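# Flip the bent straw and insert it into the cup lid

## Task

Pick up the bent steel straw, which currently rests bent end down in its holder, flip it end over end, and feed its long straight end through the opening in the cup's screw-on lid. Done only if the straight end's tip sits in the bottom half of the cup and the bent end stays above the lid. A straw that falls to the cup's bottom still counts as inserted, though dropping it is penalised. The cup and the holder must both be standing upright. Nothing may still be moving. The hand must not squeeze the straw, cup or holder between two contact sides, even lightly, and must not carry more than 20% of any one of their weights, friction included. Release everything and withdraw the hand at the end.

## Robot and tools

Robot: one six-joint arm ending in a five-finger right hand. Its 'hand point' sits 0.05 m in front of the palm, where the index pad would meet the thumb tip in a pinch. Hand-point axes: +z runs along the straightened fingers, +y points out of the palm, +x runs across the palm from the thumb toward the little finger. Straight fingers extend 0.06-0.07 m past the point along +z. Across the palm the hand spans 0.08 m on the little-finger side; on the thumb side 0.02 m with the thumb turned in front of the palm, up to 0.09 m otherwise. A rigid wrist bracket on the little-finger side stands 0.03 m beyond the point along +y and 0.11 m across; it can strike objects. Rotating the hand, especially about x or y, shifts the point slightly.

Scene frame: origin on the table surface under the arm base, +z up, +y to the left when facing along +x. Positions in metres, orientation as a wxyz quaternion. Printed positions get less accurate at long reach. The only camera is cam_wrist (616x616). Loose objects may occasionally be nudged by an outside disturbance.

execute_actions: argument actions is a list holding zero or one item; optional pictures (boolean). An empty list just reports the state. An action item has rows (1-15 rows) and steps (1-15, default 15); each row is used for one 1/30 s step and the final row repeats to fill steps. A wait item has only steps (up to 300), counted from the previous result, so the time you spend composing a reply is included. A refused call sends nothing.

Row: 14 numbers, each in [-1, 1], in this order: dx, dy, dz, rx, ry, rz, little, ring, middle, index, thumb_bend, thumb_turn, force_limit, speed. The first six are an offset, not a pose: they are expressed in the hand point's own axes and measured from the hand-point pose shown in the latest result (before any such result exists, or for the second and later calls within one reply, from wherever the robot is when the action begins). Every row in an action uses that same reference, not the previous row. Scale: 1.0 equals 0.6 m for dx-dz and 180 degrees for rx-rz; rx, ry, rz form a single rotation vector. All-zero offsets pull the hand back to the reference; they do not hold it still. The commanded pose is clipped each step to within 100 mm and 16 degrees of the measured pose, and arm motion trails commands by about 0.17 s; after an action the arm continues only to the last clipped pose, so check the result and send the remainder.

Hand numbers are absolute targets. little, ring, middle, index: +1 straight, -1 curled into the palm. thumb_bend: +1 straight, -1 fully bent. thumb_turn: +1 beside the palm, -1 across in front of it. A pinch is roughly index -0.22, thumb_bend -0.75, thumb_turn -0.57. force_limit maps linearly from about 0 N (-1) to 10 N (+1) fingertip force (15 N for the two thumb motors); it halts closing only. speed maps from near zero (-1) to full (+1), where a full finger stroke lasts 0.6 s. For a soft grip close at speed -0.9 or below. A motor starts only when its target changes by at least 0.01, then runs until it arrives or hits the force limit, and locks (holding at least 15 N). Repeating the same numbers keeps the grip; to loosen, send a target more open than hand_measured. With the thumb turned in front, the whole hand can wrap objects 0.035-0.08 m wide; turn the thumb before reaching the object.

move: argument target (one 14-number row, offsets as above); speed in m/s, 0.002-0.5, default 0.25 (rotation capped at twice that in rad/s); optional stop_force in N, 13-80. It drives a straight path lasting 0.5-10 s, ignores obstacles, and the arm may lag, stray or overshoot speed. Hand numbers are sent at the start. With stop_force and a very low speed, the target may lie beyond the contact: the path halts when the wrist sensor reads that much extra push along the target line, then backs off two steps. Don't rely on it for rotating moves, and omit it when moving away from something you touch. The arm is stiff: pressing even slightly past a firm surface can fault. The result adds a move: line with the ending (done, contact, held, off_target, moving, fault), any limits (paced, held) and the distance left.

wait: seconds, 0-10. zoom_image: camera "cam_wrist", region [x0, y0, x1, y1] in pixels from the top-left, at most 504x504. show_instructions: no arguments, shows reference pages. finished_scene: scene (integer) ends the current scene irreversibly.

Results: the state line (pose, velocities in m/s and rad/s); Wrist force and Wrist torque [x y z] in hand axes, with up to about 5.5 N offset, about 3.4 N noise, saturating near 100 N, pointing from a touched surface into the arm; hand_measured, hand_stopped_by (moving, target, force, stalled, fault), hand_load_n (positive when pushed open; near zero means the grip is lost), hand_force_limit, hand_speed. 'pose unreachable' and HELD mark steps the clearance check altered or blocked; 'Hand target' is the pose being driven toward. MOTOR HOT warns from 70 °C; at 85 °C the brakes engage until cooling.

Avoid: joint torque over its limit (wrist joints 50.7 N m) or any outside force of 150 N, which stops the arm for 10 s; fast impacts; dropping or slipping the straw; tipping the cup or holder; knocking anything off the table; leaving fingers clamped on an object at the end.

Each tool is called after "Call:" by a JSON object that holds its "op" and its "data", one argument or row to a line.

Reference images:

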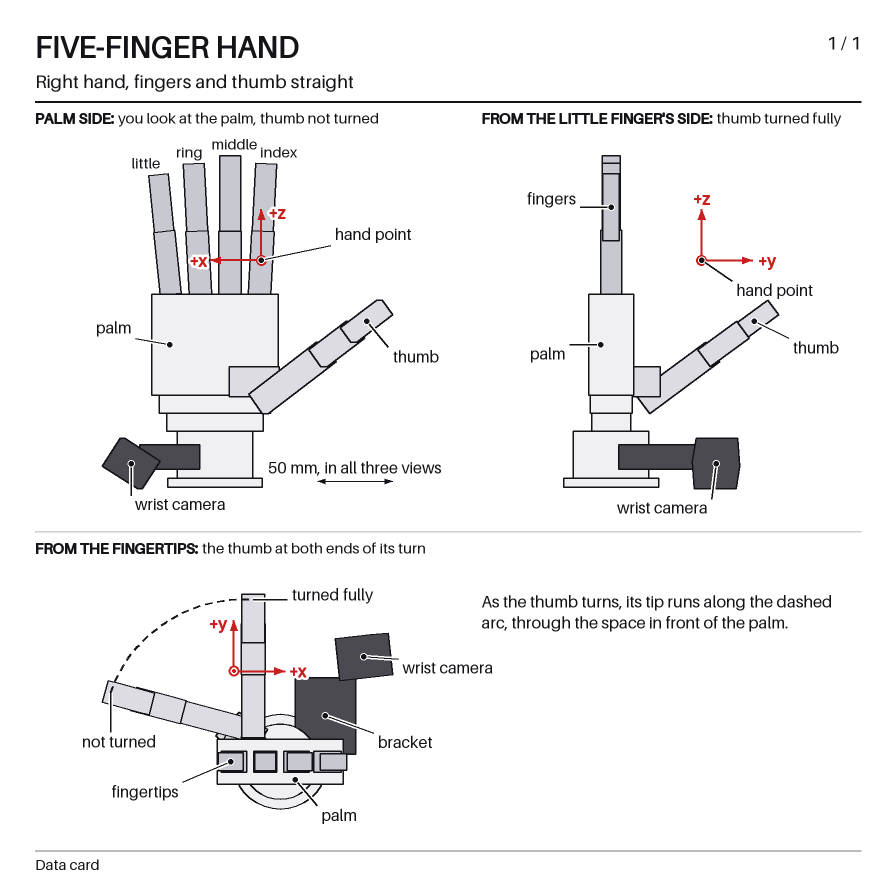

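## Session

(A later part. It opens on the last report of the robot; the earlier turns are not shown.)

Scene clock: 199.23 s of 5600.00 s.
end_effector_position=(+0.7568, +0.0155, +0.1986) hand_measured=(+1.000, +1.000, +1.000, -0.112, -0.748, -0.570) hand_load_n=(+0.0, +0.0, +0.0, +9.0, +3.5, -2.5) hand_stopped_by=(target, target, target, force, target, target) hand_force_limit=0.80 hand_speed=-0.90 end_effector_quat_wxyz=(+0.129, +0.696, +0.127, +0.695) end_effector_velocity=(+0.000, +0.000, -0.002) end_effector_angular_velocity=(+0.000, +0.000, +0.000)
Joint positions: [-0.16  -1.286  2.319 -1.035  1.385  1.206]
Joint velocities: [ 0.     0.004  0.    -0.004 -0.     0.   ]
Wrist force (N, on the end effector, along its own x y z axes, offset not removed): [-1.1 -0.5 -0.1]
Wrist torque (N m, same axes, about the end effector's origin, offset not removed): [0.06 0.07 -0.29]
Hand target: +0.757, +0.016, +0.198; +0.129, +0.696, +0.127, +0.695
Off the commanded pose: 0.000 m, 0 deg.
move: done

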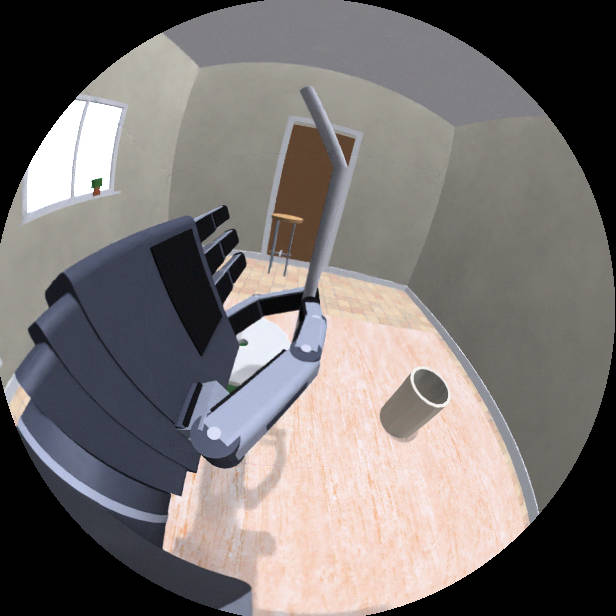

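Call:
{"op": "move", "data": {
  "target": [-0.028,-0.025,0,0,0,0.03,1,1,1,-0.4,-0.75,-0.57,0.8,-0.9],
  "speed": 0.03
}}

Call:
{"op": "move", "data": {
  "target": [0,-0.015,0,0,0,0.09,1,1,1,-0.4,-0.75,-0.57,0.8,-0.9],
  "speed": 0.06
}}

Scene clock: 208.57 s of 5600.00 s.
end_effector_position=(+0.7568, +0.0235, +0.1777) hand_measured=(+1.000, +1.000, +1.000, -0.112, -0.748, -0.570) hand_load_n=(+0.0, +0.0, +0.0, +9.0, +3.5, -3.0) hand_stopped_by=(target, target, target, force, target, target) hand_force_limit=0.80 hand_speed=-0.90 end_effector_quat_wxyz=(+0.096, +0.702, +0.094, +0.700) end_effector_velocity=(+0.000, +0.001, -0.003) end_effector_angular_velocity=(+0.010, +0.001, -0.000)
Joint positions: [-0.145 -1.256  2.322 -1.068  1.4    1.3  ]
Joint velocities: [ 0.001  0.005  0.    -0.003  0.002  0.01 ]
Wrist force (N, on the end effector, along its own x y z axes, offset not removed): [-1.5 -1.2 -1.3]
Wrist torque (N m, same axes, about the end effector's origin, offset not removed): [0.14 0.08 -0.25]
Hand target: +0.757, +0.024, +0.178; +0.096, +0.702, +0.094, +0.700
Off the commanded pose: 0.000 m, 0 deg.
After step 90, 4.53 s passed at rest.
move: done

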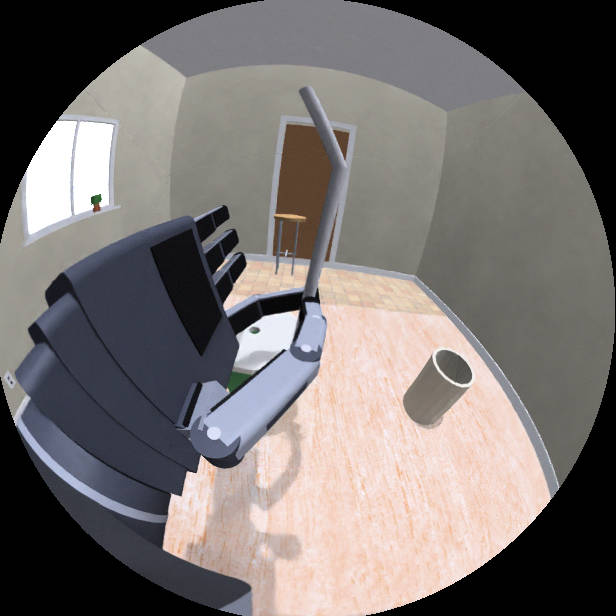

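Scene clock: 211.23 s of 5600.00 s.
end_effector_position=(+0.7568, +0.0322, +0.1754) hand_measured=(+1.000, +1.000, +1.000, -0.112, -0.748, -0.570) hand_load_n=(+0.0, +0.0, +0.0, +9.0, +3.5, -2.5) hand_stopped_by=(target, target, target, force, target, target) hand_force_limit=0.80 hand_speed=-0.90 end_effector_quat_wxyz=(-0.003, +0.708, -0.005, +0.706) end_effector_velocity=(+0.000, +0.000, +0.000) end_effector_angular_velocity=(+0.009, -0.000, +0.000)
Joint positions: [-0.14  -1.285  2.316 -1.032  1.405  1.581]
Joint velocities: [-0.    -0.001 -0.001  0.001 -0.     0.009]
Wrist force (N, on the end effector, along its own x y z axes, offset not removed): [-1.7 0.4 -0.9]
Wrist torque (N m, same axes, about the end effector's origin, offset not removed): [0.27 0.15 -0.19]
Hand target: +0.757, +0.032, +0.175; -0.003, +0.708, -0.005, +0.706
Off the commanded pose: 0.000 m, 0 deg.
move: done

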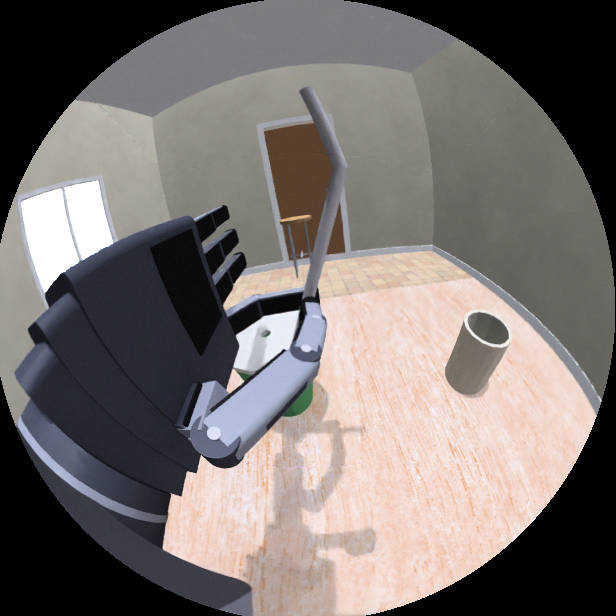

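Call:
{"op": "zoom_image", "data": {
  "camera": "cam_wrist",
  "region": [220,270,380,450]
}}

Region (220, 270, 380, 450) of cam_wrist's 616x616 image, scaled by 2.800, with more detail than that image has.

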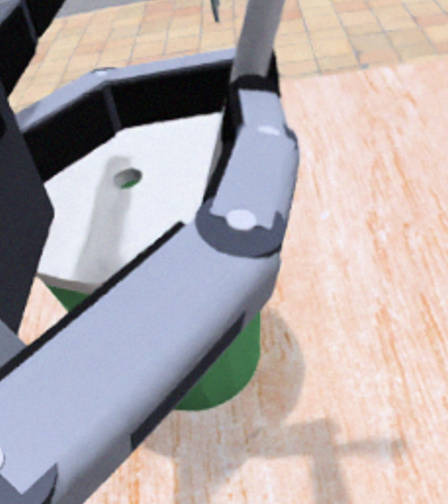

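Call:
{"op": "move", "data": {
  "target": [0,0.05,0.02,0,0,0,1,1,1,-0.4,-0.75,-0.57,0.8,-0.9],
  "speed": 0.04
}}

Call:
{"op": "zoom_image", "data": {
  "camera": "cam_wrist",
  "region": [220,270,400,470]
}}

Scene clock: 226.63 s of 5600.00 s.
end_effector_position=(+0.7687, +0.0023, +0.1750) hand_measured=(+1.000, +1.000, +1.000, -0.112, -0.748, -0.570) hand_load_n=(+0.0, +0.0, +0.0, +9.0, +3.5, -2.5) hand_stopped_by=(target, target, target, force, target, target) hand_force_limit=0.80 hand_speed=-0.90 end_effector_quat_wxyz=(-0.003, +0.708, -0.005, +0.706) end_effector_velocity=(+0.001, -0.002, +0.002) end_effector_angular_velocity=(-0.001, -0.002, -0.000)
Joint positions: [-0.198 -1.276  2.302 -1.028  1.347  1.582]
Joint velocities: [-0.003 -0.002 -0.001  0.    -0.003 -0.   ]
Wrist force (N, on the end effector, along its own x y z axes, offset not removed): [0.7 0.6 0.3]
Wrist torque (N m, same axes, about the end effector's origin, offset not removed): [0.19 -0.17 -0.06]
Hand target: +0.769, +0.002, +0.175; -0.003, +0.708, -0.005, +0.706
Off the commanded pose: 0.000 m, 0 deg.
After step 90, 11.23 s passed at rest.
move: done

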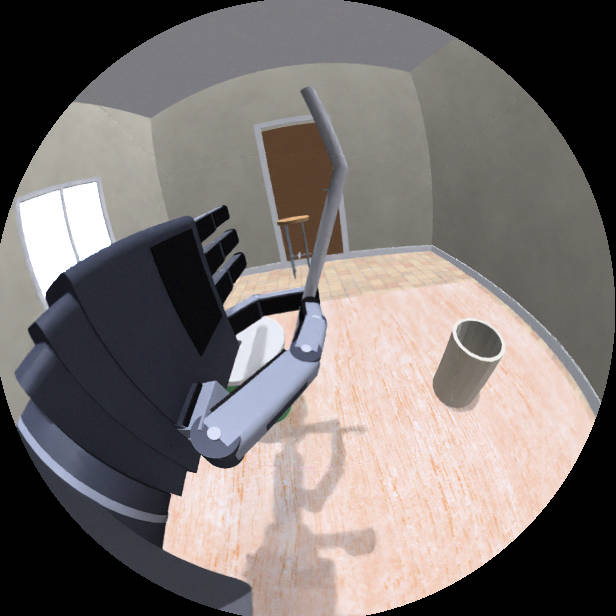

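Region (220, 270, 400, 470) of cam_wrist's 616x616 image, scaled by 2.520, with more detail than that image has; it fills the left 454 columns of this view, and the rest is white.

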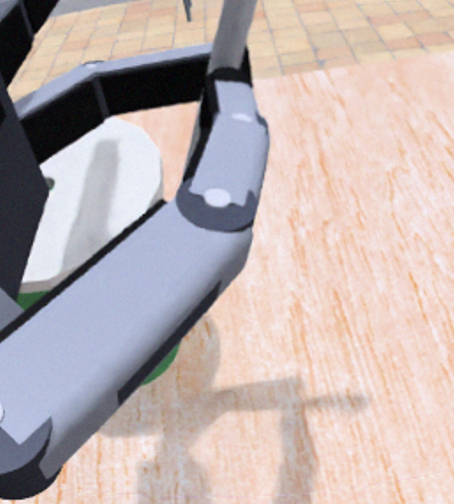

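Call:
{"op": "move", "data": {
  "target": [-0.04,0.01,0,0,0,0,1,1,1,-0.4,-0.75,-0.57,0.8,-0.9],
  "speed": 0.03
}}

Call:
{"op": "move", "data": {
  "target": [0,-0.045,0,0,0,0.03,1,1,1,-0.4,-0.75,-0.57,0.8,-0.9],
  "speed": 0.02
}}

Scene clock: 237.03 s of 5600.00 s.
end_effector_position=(+0.7686, -0.0034, +0.1510) hand_measured=(+1.000, +1.000, +1.000, -0.112, -0.748, -0.570) hand_load_n=(+0.0, +0.0, +0.0, +9.0, +3.5, -2.5) hand_stopped_by=(target, target, target, force, target, target) hand_force_limit=0.80 hand_speed=-0.90 end_effector_quat_wxyz=(-0.003, +0.708, -0.005, +0.706) end_effector_velocity=(+0.001, -0.001, -0.001) end_effector_angular_velocity=(-0.001, -0.001, -0.001)
Joint positions: [-0.209 -1.231  2.312 -1.082  1.335  1.582]
Joint velocities: [-0.002  0.003 -0.    -0.004 -0.001 -0.   ]
Wrist force (N, on the end effector, along its own x y z axes, offset not removed): [-1.2 1.4 -0.1]
Wrist torque (N m, same axes, about the end effector's origin, offset not removed): [0.42 0.14 -0.17]
Hand target: +0.769, -0.003, +0.151; -0.003, +0.708, -0.005, +0.706
Off the commanded pose: 0.000 m, 0 deg.
After step 90, 6.23 s passed at rest.
move: done

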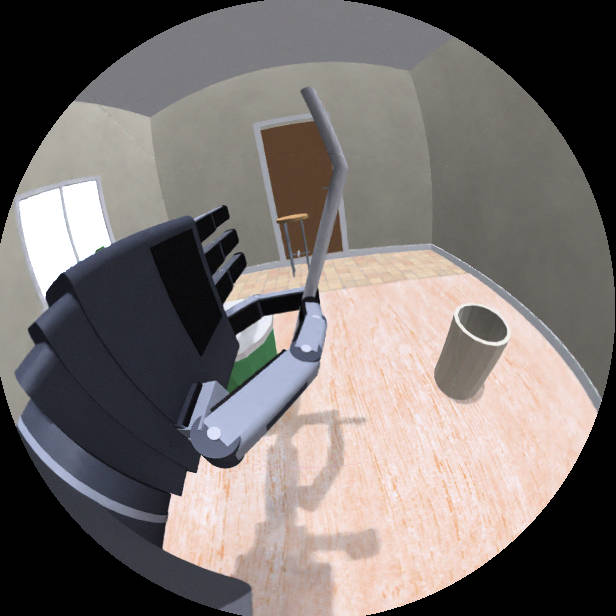

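Scene clock: 239.60 s of 5600.00 s.
end_effector_position=(+0.7687, +0.0234, +0.1514) hand_measured=(+1.000, +1.000, +1.000, -0.112, -0.748, -0.570) hand_load_n=(+0.0, +0.0, +0.0, +9.0, +3.5, -2.5) hand_stopped_by=(target, target, target, force, target, target) hand_force_limit=0.80 hand_speed=-0.90 end_effector_quat_wxyz=(-0.036, +0.707, -0.038, +0.705) end_effector_velocity=(+0.000, +0.002, +0.000) end_effector_angular_velocity=(+0.006, -0.001, +0.000)
Joint positions: [-0.161 -1.239  2.303 -1.066  1.384  1.675]
Joint velocities: [ 0.004 -0.001 -0.001  0.001  0.003  0.006]
Wrist force (N, on the end effector, along its own x y z axes, offset not removed): [-1.2 0.3 -0.1]
Wrist torque (N m, same axes, about the end effector's origin, offset not removed): [0.25 0.03 -0.23]
Hand target: +0.769, +0.024, +0.151; -0.036, +0.707, -0.038, +0.705
Off the commanded pose: 0.000 m, 0 deg.
move: done

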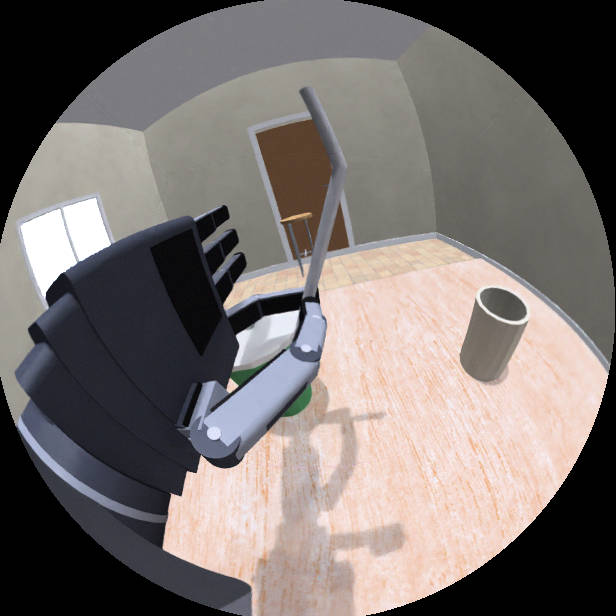

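Call:
{"op": "move", "data": {
  "target": [0.085,0.03,0,0,0,0,1,1,1,-0.4,-0.75,-0.57,0.8,-0.9],
  "speed": 0.05
}}

Call:
{"op": "move", "data": {
  "target": [0,-0.03,0,0,0,0.05,1,1,1,-0.4,-0.75,-0.57,0.8,-0.9],
  "speed": 0.08
}}

Call:
{"op": "move", "data": {
  "target": [-0.035,0.009,0,0,0,0,1,1,1,-0.4,-0.75,-0.57,0.8,-0.9],
  "speed": 0.015
}}

Call:
{"op": "zoom_image", "data": {
  "camera": "cam_wrist",
  "region": [220,270,400,450]
}}

Scene clock: 258.20 s of 5600.00 s.
end_effector_position=(+0.7687, +0.0002, +0.2001) hand_measured=(+1.000, +1.000, +1.000, -0.112, -0.748, -0.570) hand_load_n=(+0.0, +0.0, +0.0, +9.0, +3.5, -2.5) hand_stopped_by=(target, target, target, force, target, target) hand_force_limit=0.80 hand_speed=-0.90 end_effector_quat_wxyz=(-0.036, +0.707, -0.038, +0.705) end_effector_velocity=(-0.000, -0.001, +0.000) end_effector_angular_velocity=(+0.000, +0.002, +0.000)
Joint positions: [-0.209 -1.333  2.291 -0.959  1.336  1.675]
Joint velocities: [-0.002 -0.001 -0.001  0.004 -0.002 -0.   ]
Wrist force (N, on the end effector, along its own x y z axes, offset not removed): [-2.1 -0.1 -1.1]
Wrist torque (N m, same axes, about the end effector's origin, offset not removed): [0.15 0.21 -0.25]
Hand target: +0.769, +0.000, +0.200; -0.036, +0.707, -0.038, +0.705
Off the commanded pose: 0.000 m, 0 deg.
After step 90, 14.13 s passed at rest.
move: done

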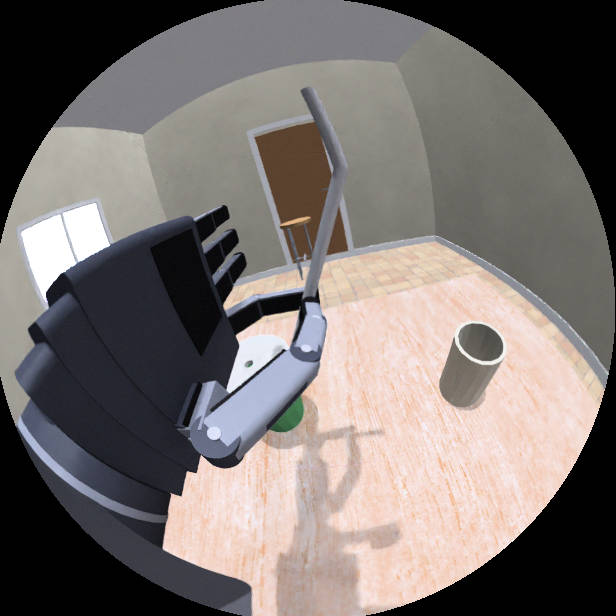

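Scene clock: 259.50 s of 5600.00 s.
end_effector_position=(+0.7688, +0.0180, +0.2020) hand_measured=(+1.000, +1.000, +1.000, -0.112, -0.748, -0.570) hand_load_n=(+0.0, +0.0, +0.0, +9.0, +3.5, -2.5) hand_stopped_by=(target, target, target, force, target, target) hand_force_limit=0.80 hand_speed=-0.90 end_effector_quat_wxyz=(-0.091, +0.702, -0.093, +0.701) end_effector_velocity=(-0.000, +0.001, +0.001) end_effector_angular_velocity=(+0.012, -0.000, -0.000)
Joint positions: [-0.185 -1.349  2.283 -0.935  1.36   1.831]
Joint velocities: [ 0.002 -0.002 -0.     0.002  0.002  0.012]
Wrist force (N, on the end effector, along its own x y z axes, offset not removed): [-0.4 2.1 -0.2]
Wrist torque (N m, same axes, about the end effector's origin, offset not removed): [0.52 -0.08 -0.17]
Hand target: +0.769, +0.018, +0.202; -0.091, +0.702, -0.094, +0.700
Off the commanded pose: 0.000 m, 0 deg.
move: done

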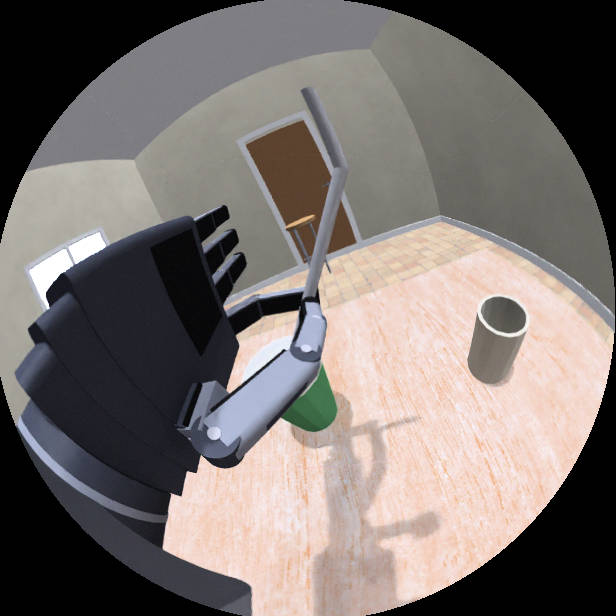

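Scene clock: 261.20 s of 5600.00 s.
end_effector_position=(+0.7687, +0.0182, +0.1804) hand_measured=(+1.000, +1.000, +1.000, -0.112, -0.748, -0.570) hand_load_n=(+0.0, +0.0, +0.0, +8.5, +3.5, -2.5) hand_stopped_by=(target, target, target, force, target, target) hand_force_limit=0.80 hand_speed=-0.90 end_effector_quat_wxyz=(-0.091, +0.702, -0.093, +0.701) end_effector_velocity=(+0.000, -0.000, -0.002) end_effector_angular_velocity=(-0.000, -0.000, -0.000)
Joint positions: [-0.185 -1.311  2.293 -0.984  1.36   1.831]
Joint velocities: [-0.     0.003  0.001 -0.004  0.    -0.   ]
Wrist force (N, on the end effector, along its own x y z axes, offset not removed): [-0.4 -0.3 0.6]
Wrist torque (N m, same axes, about the end effector's origin, offset not removed): [0.14 0.13 -0.18]
Hand target: +0.769, +0.018, +0.180; -0.091, +0.702, -0.093, +0.701
Off the commanded pose: 0.000 m, 0 deg.
move: done

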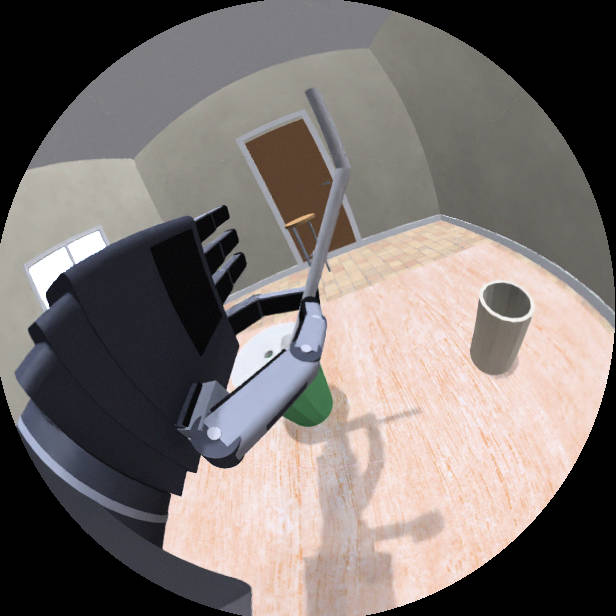

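Region (220, 270, 400, 450) of cam_wrist's 616x616 image, scaled by 2.800, with more detail than that image has.

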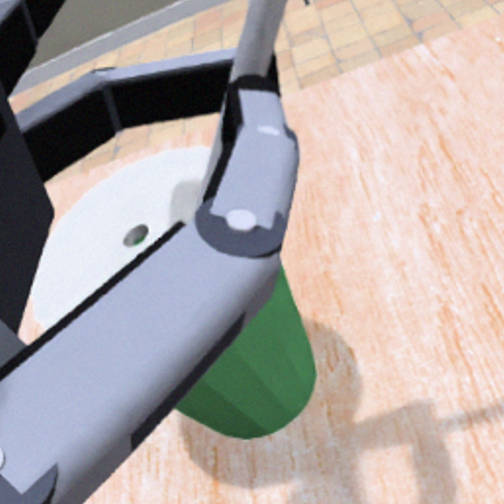

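Pivot starts. More.

Call:
{"op": "move", "data": {
  "target": [-0.016,0.007,0,0,0,0,1,1,1,-0.4,-0.75,-0.57,0.8,-0.9],
  "speed": 0.01
}}

Call:
{"op": "zoom_image", "data": {
  "camera": "cam_wrist",
  "region": [220,270,340,390]
}}

Scene clock: 270.73 s of 5600.00 s.
end_effector_position=(+0.7687, +0.0166, +0.1702) hand_measured=(+1.000, +1.000, +1.000, -0.112, -0.748, -0.570) hand_load_n=(+0.0, +0.0, +0.0, +8.5, +3.5, -0.5) hand_stopped_by=(target, target, target, force, target, target) hand_force_limit=0.80 hand_speed=-0.90 end_effector_quat_wxyz=(-0.091, +0.702, -0.093, +0.701) end_effector_velocity=(-0.001, +0.000, -0.002) end_effector_angular_velocity=(+0.000, +0.001, +0.001)
Joint positions: [-0.188 -1.292  2.298 -1.007  1.357  1.831]
Joint velocities: [ 0.     0.003  0.002 -0.004 -0.001  0.   ]
Wrist force (N, on the end effector, along its own x y z axes, offset not removed): [-1.9 0.4 -1.2]
Wrist torque (N m, same axes, about the end effector's origin, offset not removed): [0.25 0.37 -0.21]
Hand target: +0.769, +0.017, +0.170; -0.091, +0.702, -0.093, +0.701
Off the commanded pose: 0.000 m, 0 deg.
After step 90, 5.27 s passed at rest.
move: done

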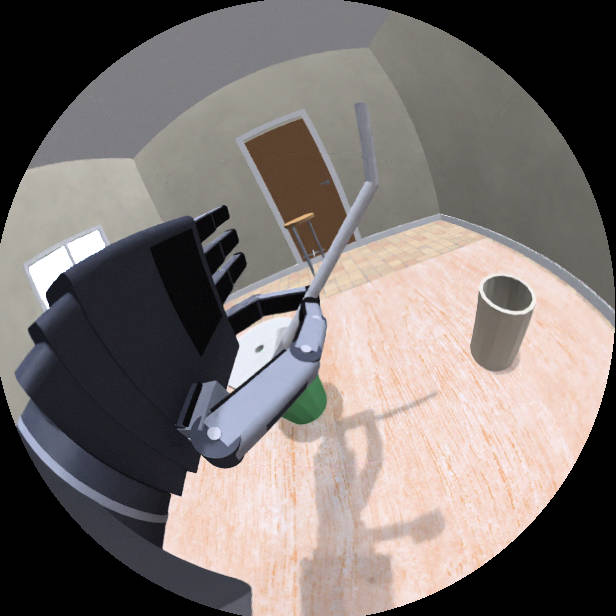

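Region (220, 270, 340, 390) of cam_wrist's 616x616 image, scaled by 4.200, with more detail than that image has.

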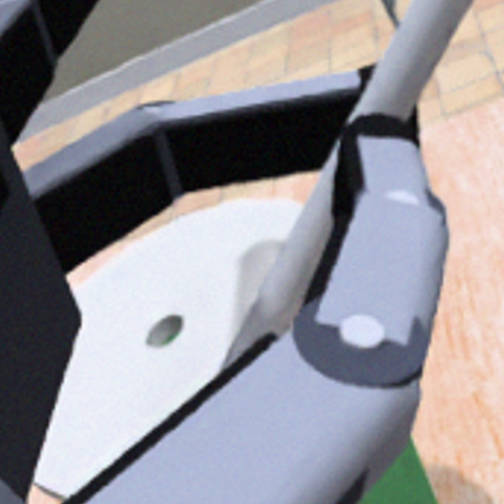

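Call:
{"op": "move", "data": {
  "target": [0.04,-0.011,0.03,0,0,0,1,1,1,-0.4,-0.75,-0.57,0.8,-0.9],
  "speed": 0.05
}}

Call:
{"op": "move", "data": {
  "target": [-0.0225,-0.083,0,0,0,-0.222,1,1,1,-0.4,-0.75,-0.57,0.8,-0.9],
  "speed": 0.15
}}

Call:
{"op": "zoom_image", "data": {
  "camera": "cam_wrist",
  "region": [220,270,360,410]
}}

Scene clock: 287.50 s of 5600.00 s.
end_effector_position=(+0.7866, +0.0168, +0.1949) hand_measured=(+1.000, +1.000, +1.000, -0.112, -0.748, -0.570) hand_load_n=(+0.0, +0.0, +0.0, +8.5, +3.5, -0.5) hand_stopped_by=(target, target, target, force, target, target) hand_force_limit=0.80 hand_speed=-0.90 end_effector_quat_wxyz=(-0.091, +0.702, -0.093, +0.701) end_effector_velocity=(+0.001, -0.000, +0.001) end_effector_angular_velocity=(+0.000, +0.001, -0.000)
Joint positions: [-0.18  -1.313  2.253 -0.941  1.365  1.831]
Joint velocities: [ 0.    -0.    -0.003  0.004  0.     0.   ]
Wrist force (N, on the end effector, along its own x y z axes, offset not removed): [-0.4 0.2 -1.0]
Wrist torque (N m, same axes, about the end effector's origin, offset not removed): [0.25 0.02 -0.15]
Hand target: +0.787, +0.017, +0.195; -0.091, +0.702, -0.093, +0.701
Off the commanded pose: 0.000 m, 0 deg.
After step 90, 12.77 s passed at rest.
move: done

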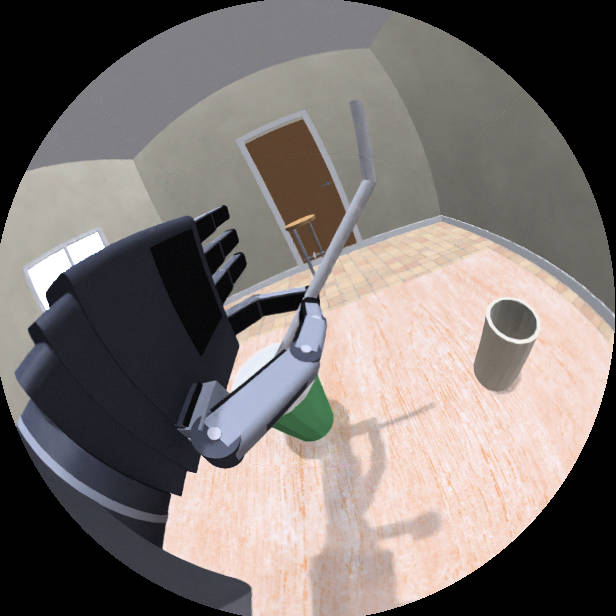

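Scene clock: 290.23 s of 5600.00 s.
end_effector_position=(+0.7868, +0.0684, +0.1947) hand_measured=(+1.000, +1.000, +1.000, -0.112, -0.748, -0.570) hand_load_n=(+0.0, +0.0, +0.0, +8.5, +3.5, -0.5) hand_stopped_by=(target, target, target, force, target, target) hand_force_limit=0.80 hand_speed=-0.90 end_effector_quat_wxyz=(+0.154, +0.691, +0.152, +0.689) end_effector_velocity=(-0.000, +0.001, -0.001) end_effector_angular_velocity=(-0.010, +0.001, -0.000)
Joint positions: [-0.043 -1.222  2.243 -1.023  1.502  1.134]
Joint velocities: [ 0.001  0.002  0.    -0.001  0.002 -0.01 ]
Wrist force (N, on the end effector, along its own x y z axes, offset not removed): [-0.7 0.8 -0.3]
Wrist torque (N m, same axes, about the end effector's origin, offset not removed): [0.35 0.02 -0.12]
Hand target: +0.787, +0.068, +0.195; +0.154, +0.691, +0.152, +0.689
Off the commanded pose: 0.000 m, 0 deg.
move: done

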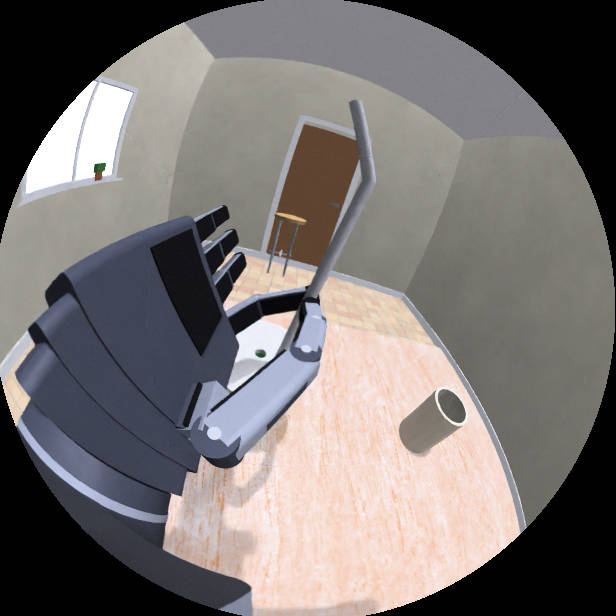

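Region (220, 270, 360, 410) of cam_wrist's 616x616 image, scaled by 3.600, with more detail than that image has.

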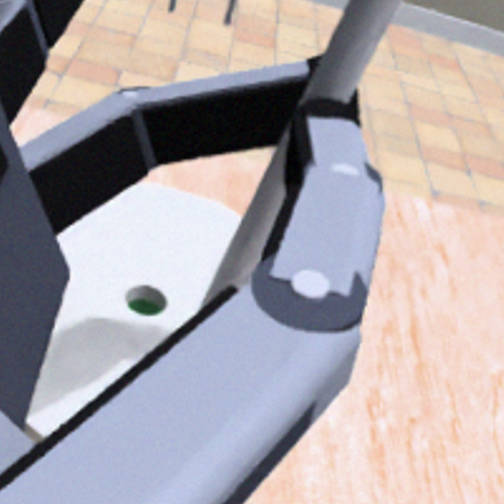

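Call:
{"op": "move", "data": {
  "target": [0.009,0.004,0,0,0,0,1,1,1,-0.4,-0.75,-0.57,0.8,-0.9],
  "speed": 0.02
}}

Call:
{"op": "move", "data": {
  "target": [0.007,-0.015,-0.01,0,0,0,1,1,1,-0.4,-0.75,-0.57,0.8,-0.9],
  "speed": 0.02
}}

Call:
{"op": "zoom_image", "data": {
  "camera": "cam_wrist",
  "region": [220,270,360,410]
}}

Scene clock: 299.60 s of 5600.00 s.
end_effector_position=(+0.7868, +0.0685, +0.2005) hand_measured=(+1.000, +1.000, +1.000, -0.112, -0.748, -0.570) hand_load_n=(+0.0, +0.0, +0.0, +8.5, +3.5, -0.5) hand_stopped_by=(target, target, target, force, target, target) hand_force_limit=0.80 hand_speed=-0.90 end_effector_quat_wxyz=(+0.154, +0.691, +0.152, +0.689) end_effector_velocity=(+0.001, +0.000, +0.003) end_effector_angular_velocity=(+0.000, -0.001, +0.000)
Joint positions: [-0.043 -1.232  2.242 -1.011  1.502  1.134]
Joint velocities: [ 0.001 -0.004 -0.002  0.004  0.     0.   ]
Wrist force (N, on the end effector, along its own x y z axes, offset not removed): [-4.3 -0.2 -0.8]
Wrist torque (N m, same axes, about the end effector's origin, offset not removed): [0.20 0.54 -0.35]
Hand target: +0.787, +0.069, +0.201; +0.154, +0.691, +0.152, +0.689
Off the commanded pose: 0.000 m, 0 deg.
After step 90, 5.67 s passed at rest.
move: done

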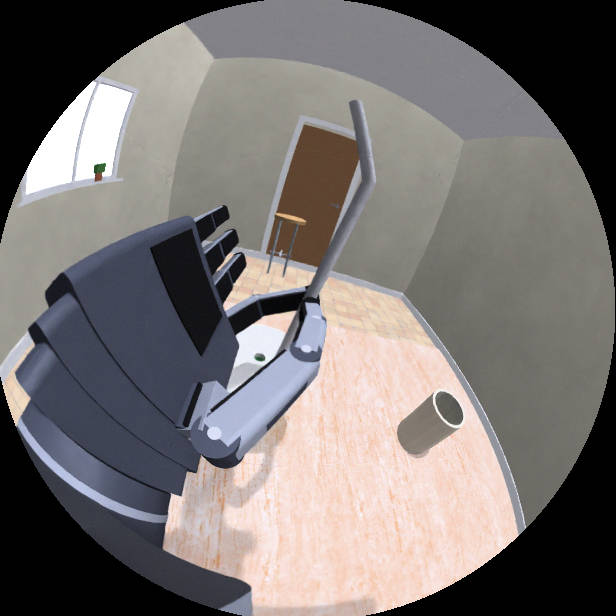

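Scene clock: 300.47 s of 5600.00 s.
end_effector_position=(+0.7809, +0.0784, +0.2005) hand_measured=(+1.000, +1.000, +1.000, -0.112, -0.748, -0.570) hand_load_n=(+0.0, +0.0, +0.0, +8.5, +3.5, -0.5) hand_stopped_by=(target, target, target, force, target, target) hand_force_limit=0.80 hand_speed=-0.90 end_effector_quat_wxyz=(+0.154, +0.691, +0.152, +0.689) end_effector_velocity=(-0.001, +0.002, -0.001) end_effector_angular_velocity=(+0.000, +0.001, +0.000)
Joint positions: [-0.025 -1.236  2.248 -1.014  1.52   1.134]
Joint velocities: [ 0.003  0.     0.001 -0.     0.003  0.   ]
Wrist force (N, on the end effector, along its own x y z axes, offset not removed): [-1.6 0.1 1.2]
Wrist torque (N m, same axes, about the end effector's origin, offset not removed): [0.08 0.09 -0.26]
Hand target: +0.781, +0.078, +0.200; +0.154, +0.691, +0.152, +0.689
Off the commanded pose: 0.000 m, 0 deg.
move: done

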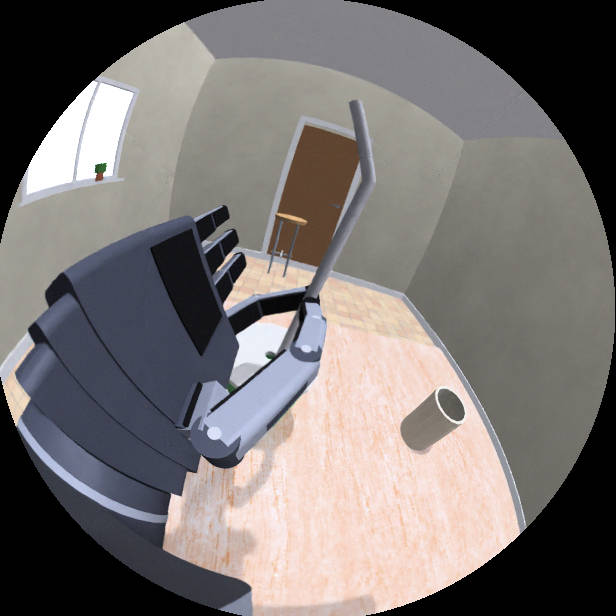

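Region (220, 270, 360, 410) of cam_wrist's 616x616 image, scaled by 3.600, with more detail than that image has.

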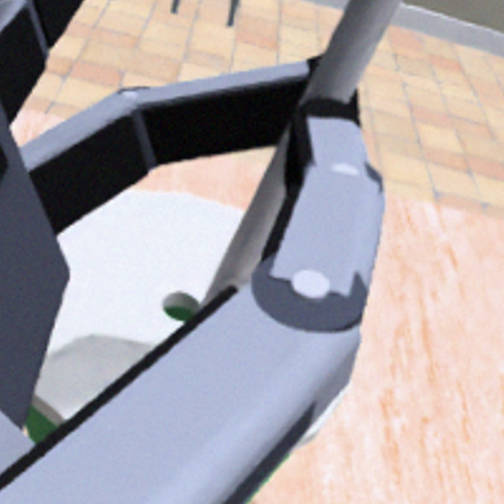

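Call:
{"op": "move", "data": {
  "target": [0.0063,-0.0136,0.01,0,0,0,1,1,1,-0.4,-0.75,-0.57,0.8,-0.9],
  "speed": 0.02
}}

Call:
{"op": "move", "data": {
  "target": [-0.011,-0.007,0,0,0,0,1,1,1,-0.4,-0.75,-0.57,0.8,-0.9],
  "speed": 0.008
}}

Call:
{"op": "zoom_image", "data": {
  "camera": "cam_wrist",
  "region": [220,270,360,410]
}}

Scene clock: 311.30 s of 5600.00 s.
end_effector_position=(+0.7868, +0.0872, +0.2005) hand_measured=(+1.000, +1.000, +1.000, -0.112, -0.748, -0.570) hand_load_n=(+0.0, +0.0, +0.0, +8.5, +3.5, -0.5) hand_stopped_by=(target, target, target, force, target, target) hand_force_limit=0.80 hand_speed=-0.90 end_effector_quat_wxyz=(+0.154, +0.691, +0.152, +0.689) end_effector_velocity=(+0.001, +0.002, -0.000) end_effector_angular_velocity=(-0.000, +0.000, +0.000)
Joint positions: [-0.007 -1.226  2.232 -1.007  1.538  1.134]
Joint velocities: [ 0.003  0.003 -0.004  0.001  0.003 -0.   ]
Wrist force (N, on the end effector, along its own x y z axes, offset not removed): [-1.1 0.1 -1.8]
Wrist torque (N m, same axes, about the end effector's origin, offset not removed): [0.31 0.05 -0.15]
Hand target: +0.787, +0.087, +0.200; +0.154, +0.691, +0.152, +0.689
Off the commanded pose: 0.000 m, 0 deg.
After step 90, 7.00 s passed at rest.
move: done

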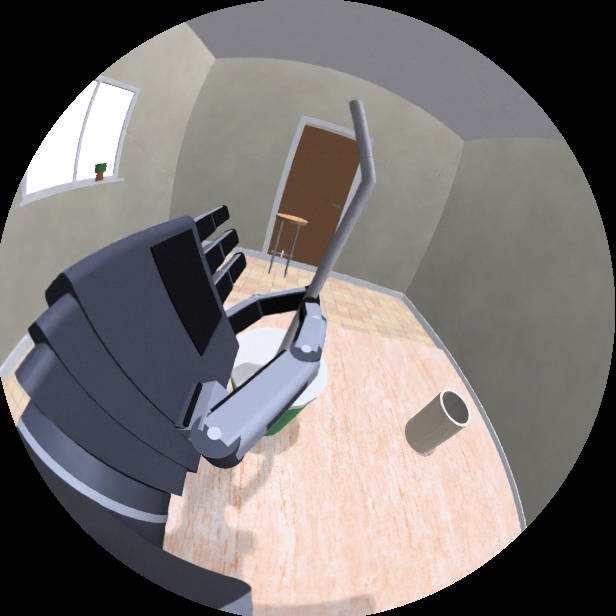

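Scene clock: 312.50 s of 5600.00 s.
end_effector_position=(+0.7868, +0.0882, +0.1929) hand_measured=(+1.000, +1.000, +1.000, -0.112, -0.748, -0.570) hand_load_n=(+0.0, +0.0, +0.0, +8.0, +4.0, -1.5) hand_stopped_by=(target, target, target, force, target, target) hand_force_limit=0.80 hand_speed=-0.90 end_effector_quat_wxyz=(+0.154, +0.691, +0.152, +0.689) end_effector_velocity=(+0.000, +0.001, -0.001) end_effector_angular_velocity=(-0.000, -0.001, +0.000)
Joint positions: [-0.005 -1.212  2.233 -1.023  1.54   1.134]
Joint velocities: [ 0.001  0.002 -0.    -0.002  0.    -0.   ]
Wrist force (N, on the end effector, along its own x y z axes, offset not removed): [4.4 3.0 -1.3]
Wrist torque (N m, same axes, about the end effector's origin, offset not removed): [0.01 0.27 -0.32]
Hand target: +0.787, +0.088, +0.193; +0.154, +0.691, +0.152, +0.689
Off the commanded pose: 0.000 m, 0 deg.
move: done

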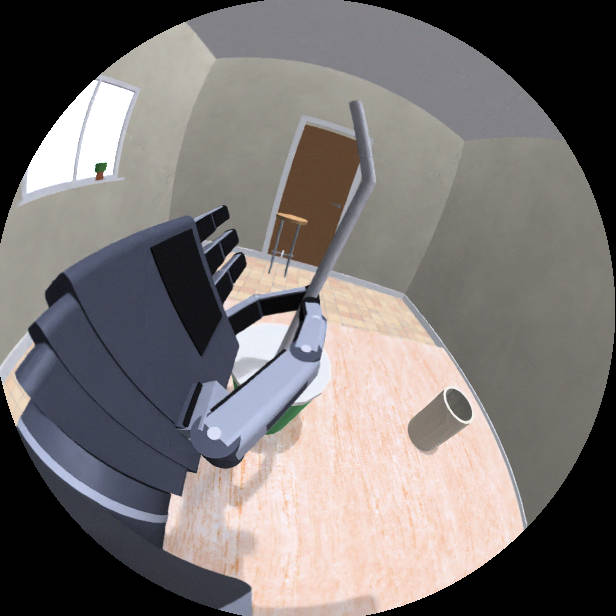

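Region (220, 270, 360, 410) of cam_wrist's 616x616 image, scaled by 3.600, with more detail than that image has.

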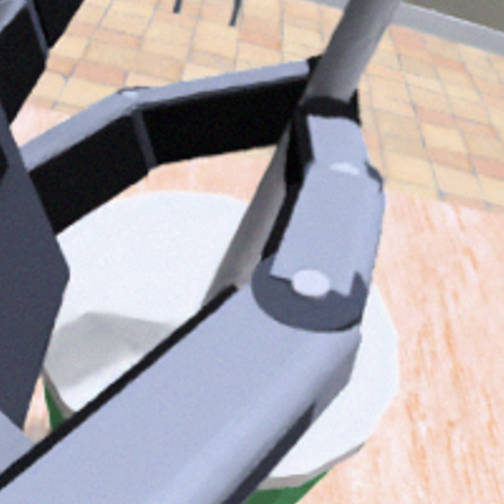

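Call:
{"op": "move", "data": {
  "target": [0.002,0.007,0,0,0,0,1,1,1,-0.4,-0.75,-0.57,0.8,-0.9],
  "speed": 0.01
}}

Call:
{"op": "move", "data": {
  "target": [-0.005,-0.0023,0,0,0,0,1,1,1,-0.4,-0.75,-0.57,0.8,-0.9],
  "speed": 0.006
}}

Call:
{"op": "zoom_image", "data": {
  "camera": "cam_wrist",
  "region": [250,320,320,390]
}}

Scene clock: 322.63 s of 5600.00 s.
end_effector_position=(+0.7868, +0.0850, +0.1957) hand_measured=(+1.000, +1.000, +1.000, -0.112, -0.748, -0.570) hand_load_n=(+0.0, +0.0, +0.0, +8.5, +3.5, -0.5) hand_stopped_by=(target, target, target, force, target, target) hand_force_limit=0.80 hand_speed=-0.90 end_effector_quat_wxyz=(+0.154, +0.691, +0.152, +0.689) end_effector_velocity=(+0.000, -0.002, +0.002) end_effector_angular_velocity=(-0.000, -0.001, -0.001)
Joint positions: [-0.011 -1.218  2.234 -1.018  1.534  1.134]
Joint velocities: [-0.003 -0.003 -0.     0.002 -0.002  0.   ]
Wrist force (N, on the end effector, along its own x y z axes, offset not removed): [-2.0 0.3 -0.5]
Wrist torque (N m, same axes, about the end effector's origin, offset not removed): [0.22 0.14 -0.24]
Hand target: +0.787, +0.085, +0.196; +0.154, +0.691, +0.152, +0.689
Off the commanded pose: 0.000 m, 0 deg.
After step 90, 6.43 s passed at rest.
move: done

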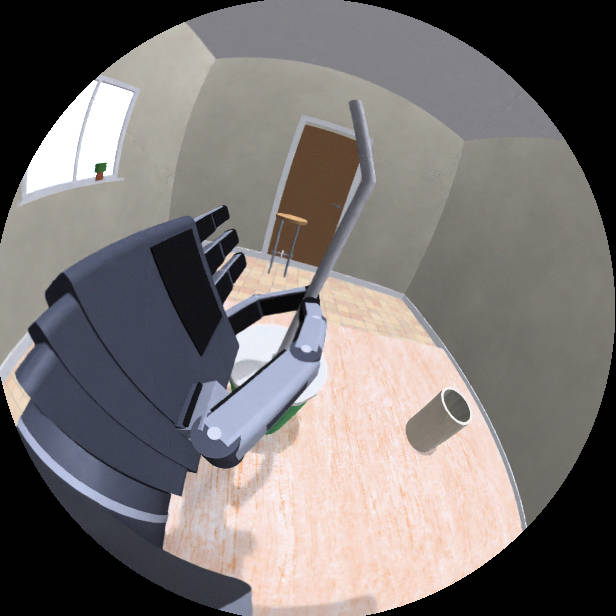

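Scene clock: 323.40 s of 5600.00 s.
end_effector_position=(+0.7869, +0.0850, +0.1926) hand_measured=(+1.000, +1.000, +1.000, -0.112, -0.748, -0.570) hand_load_n=(+0.0, +0.0, +0.0, +8.0, +4.0, -2.5) hand_stopped_by=(target, target, target, force, target, target) hand_force_limit=0.80 hand_speed=-0.90 end_effector_quat_wxyz=(+0.154, +0.691, +0.152, +0.690) end_effector_velocity=(+0.001, +0.000, -0.000) end_effector_angular_velocity=(+0.000, -0.001, +0.001)
Joint positions: [-0.011 -1.212  2.235 -1.025  1.534  1.134]
Joint velocities: [ 0.     0.002 -0.001 -0.002 -0.     0.   ]
Wrist force (N, on the end effector, along its own x y z axes, offset not removed): [8.0 6.3 -1.7]
Wrist torque (N m, same axes, about the end effector's origin, offset not removed): [0.31 0.37 -0.21]
Hand target: +0.787, +0.085, +0.192; +0.154, +0.691, +0.152, +0.689
Off the commanded pose: 0.000 m, 0 deg.
move: done

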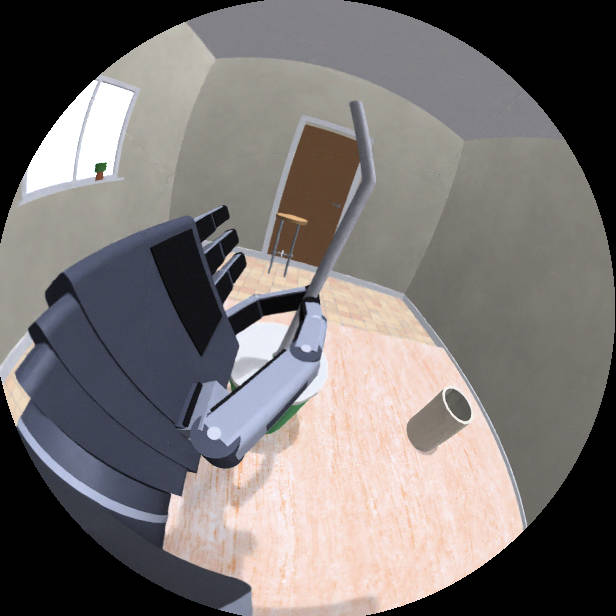

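Region (250, 320, 320, 390) of cam_wrist's 616x616 image, scaled by 7.200, with more detail than that image has.

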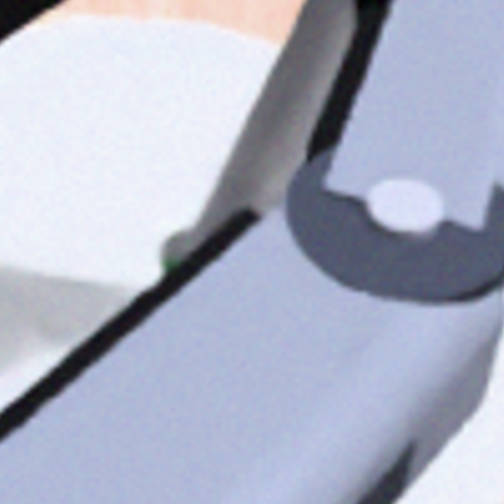

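Try +x 4 mm, +y 1 mm.

Call:
{"op": "move", "data": {
  "target": [0.0045,0.001,0.007,0,0,0,1,1,1,-0.4,-0.75,-0.57,0.8,-0.9],
  "speed": 0.01
}}

Call:
{"op": "move", "data": {
  "target": [-0.005,-0.0023,0,0,0,0,1,1,1,-0.4,-0.75,-0.57,0.8,-0.9],
  "speed": 0.006
}}

Call:
{"op": "zoom_image", "data": {
  "camera": "cam_wrist",
  "region": [250,320,320,390]
}}

Scene clock: 334.67 s of 5600.00 s.
end_effector_position=(+0.7910, +0.0856, +0.1951) hand_measured=(+1.000, +1.000, +1.000, -0.112, -0.748, -0.570) hand_load_n=(+0.0, +0.0, +0.0, +8.5, +4.0, -1.0) hand_stopped_by=(target, target, target, force, target, target) hand_force_limit=0.80 hand_speed=-0.90 end_effector_quat_wxyz=(+0.154, +0.691, +0.152, +0.690) end_effector_velocity=(+0.002, +0.000, +0.001) end_effector_angular_velocity=(-0.000, -0.001, +0.000)
Joint positions: [-0.01  -1.212  2.226 -1.016  1.535  1.134]
Joint velocities: [ 0.    -0.    -0.004  0.003  0.     0.   ]
Wrist force (N, on the end effector, along its own x y z axes, offset not removed): [-4.8 0.1 0.2]
Wrist torque (N m, same axes, about the end effector's origin, offset not removed): [0.12 0.56 -0.36]
Hand target: +0.791, +0.086, +0.195; +0.154, +0.691, +0.152, +0.690
Off the commanded pose: 0.000 m, 0 deg.
After step 90, 7.53 s passed at rest.
move: done

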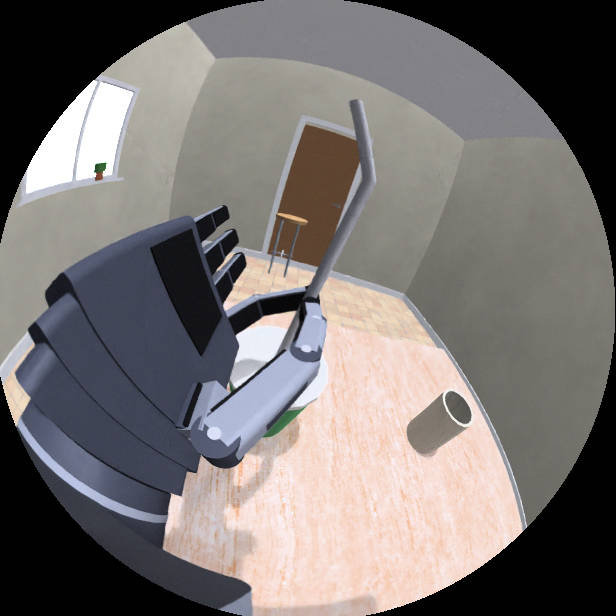

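Scene clock: 335.43 s of 5600.00 s.
end_effector_position=(+0.7910, +0.0856, +0.1920) hand_measured=(+1.000, +1.000, +1.000, -0.112, -0.748, -0.570) hand_load_n=(+0.0, +0.0, +0.0, +7.5, +4.5, -4.0) hand_stopped_by=(target, target, target, force, target, target) hand_force_limit=0.80 hand_speed=-0.90 end_effector_quat_wxyz=(+0.154, +0.691, +0.152, +0.690) end_effector_velocity=(-0.001, +0.000, -0.002) end_effector_angular_velocity=(+0.000, +0.002, +0.000)
Joint positions: [-0.01  -1.207  2.227 -1.022  1.535  1.134]
Joint velocities: [ 0.     0.002  0.001 -0.001 -0.    -0.   ]
Wrist force (N, on the end effector, along its own x y z axes, offset not removed): [10.3 7.5 0.2]
Wrist torque (N m, same axes, about the end effector's origin, offset not removed): [0.29 0.18 -0.20]
Hand target: +0.791, +0.086, +0.192; +0.154, +0.691, +0.152, +0.690
Off the commanded pose: 0.000 m, 0 deg.
move: done

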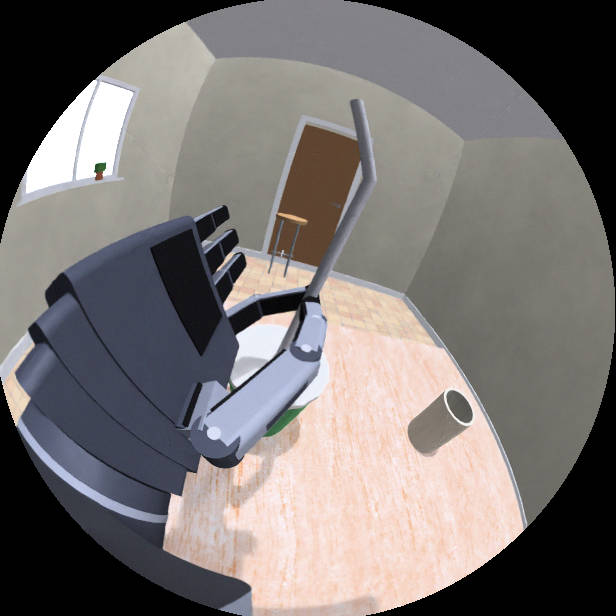

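Region (250, 320, 320, 390) of cam_wrist's 616x616 image, scaled by 7.200, with more detail than that image has.

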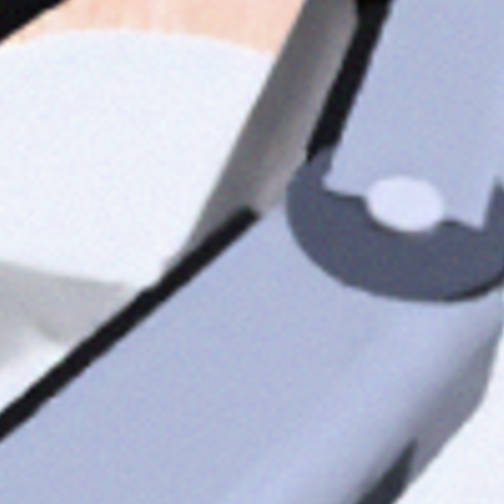

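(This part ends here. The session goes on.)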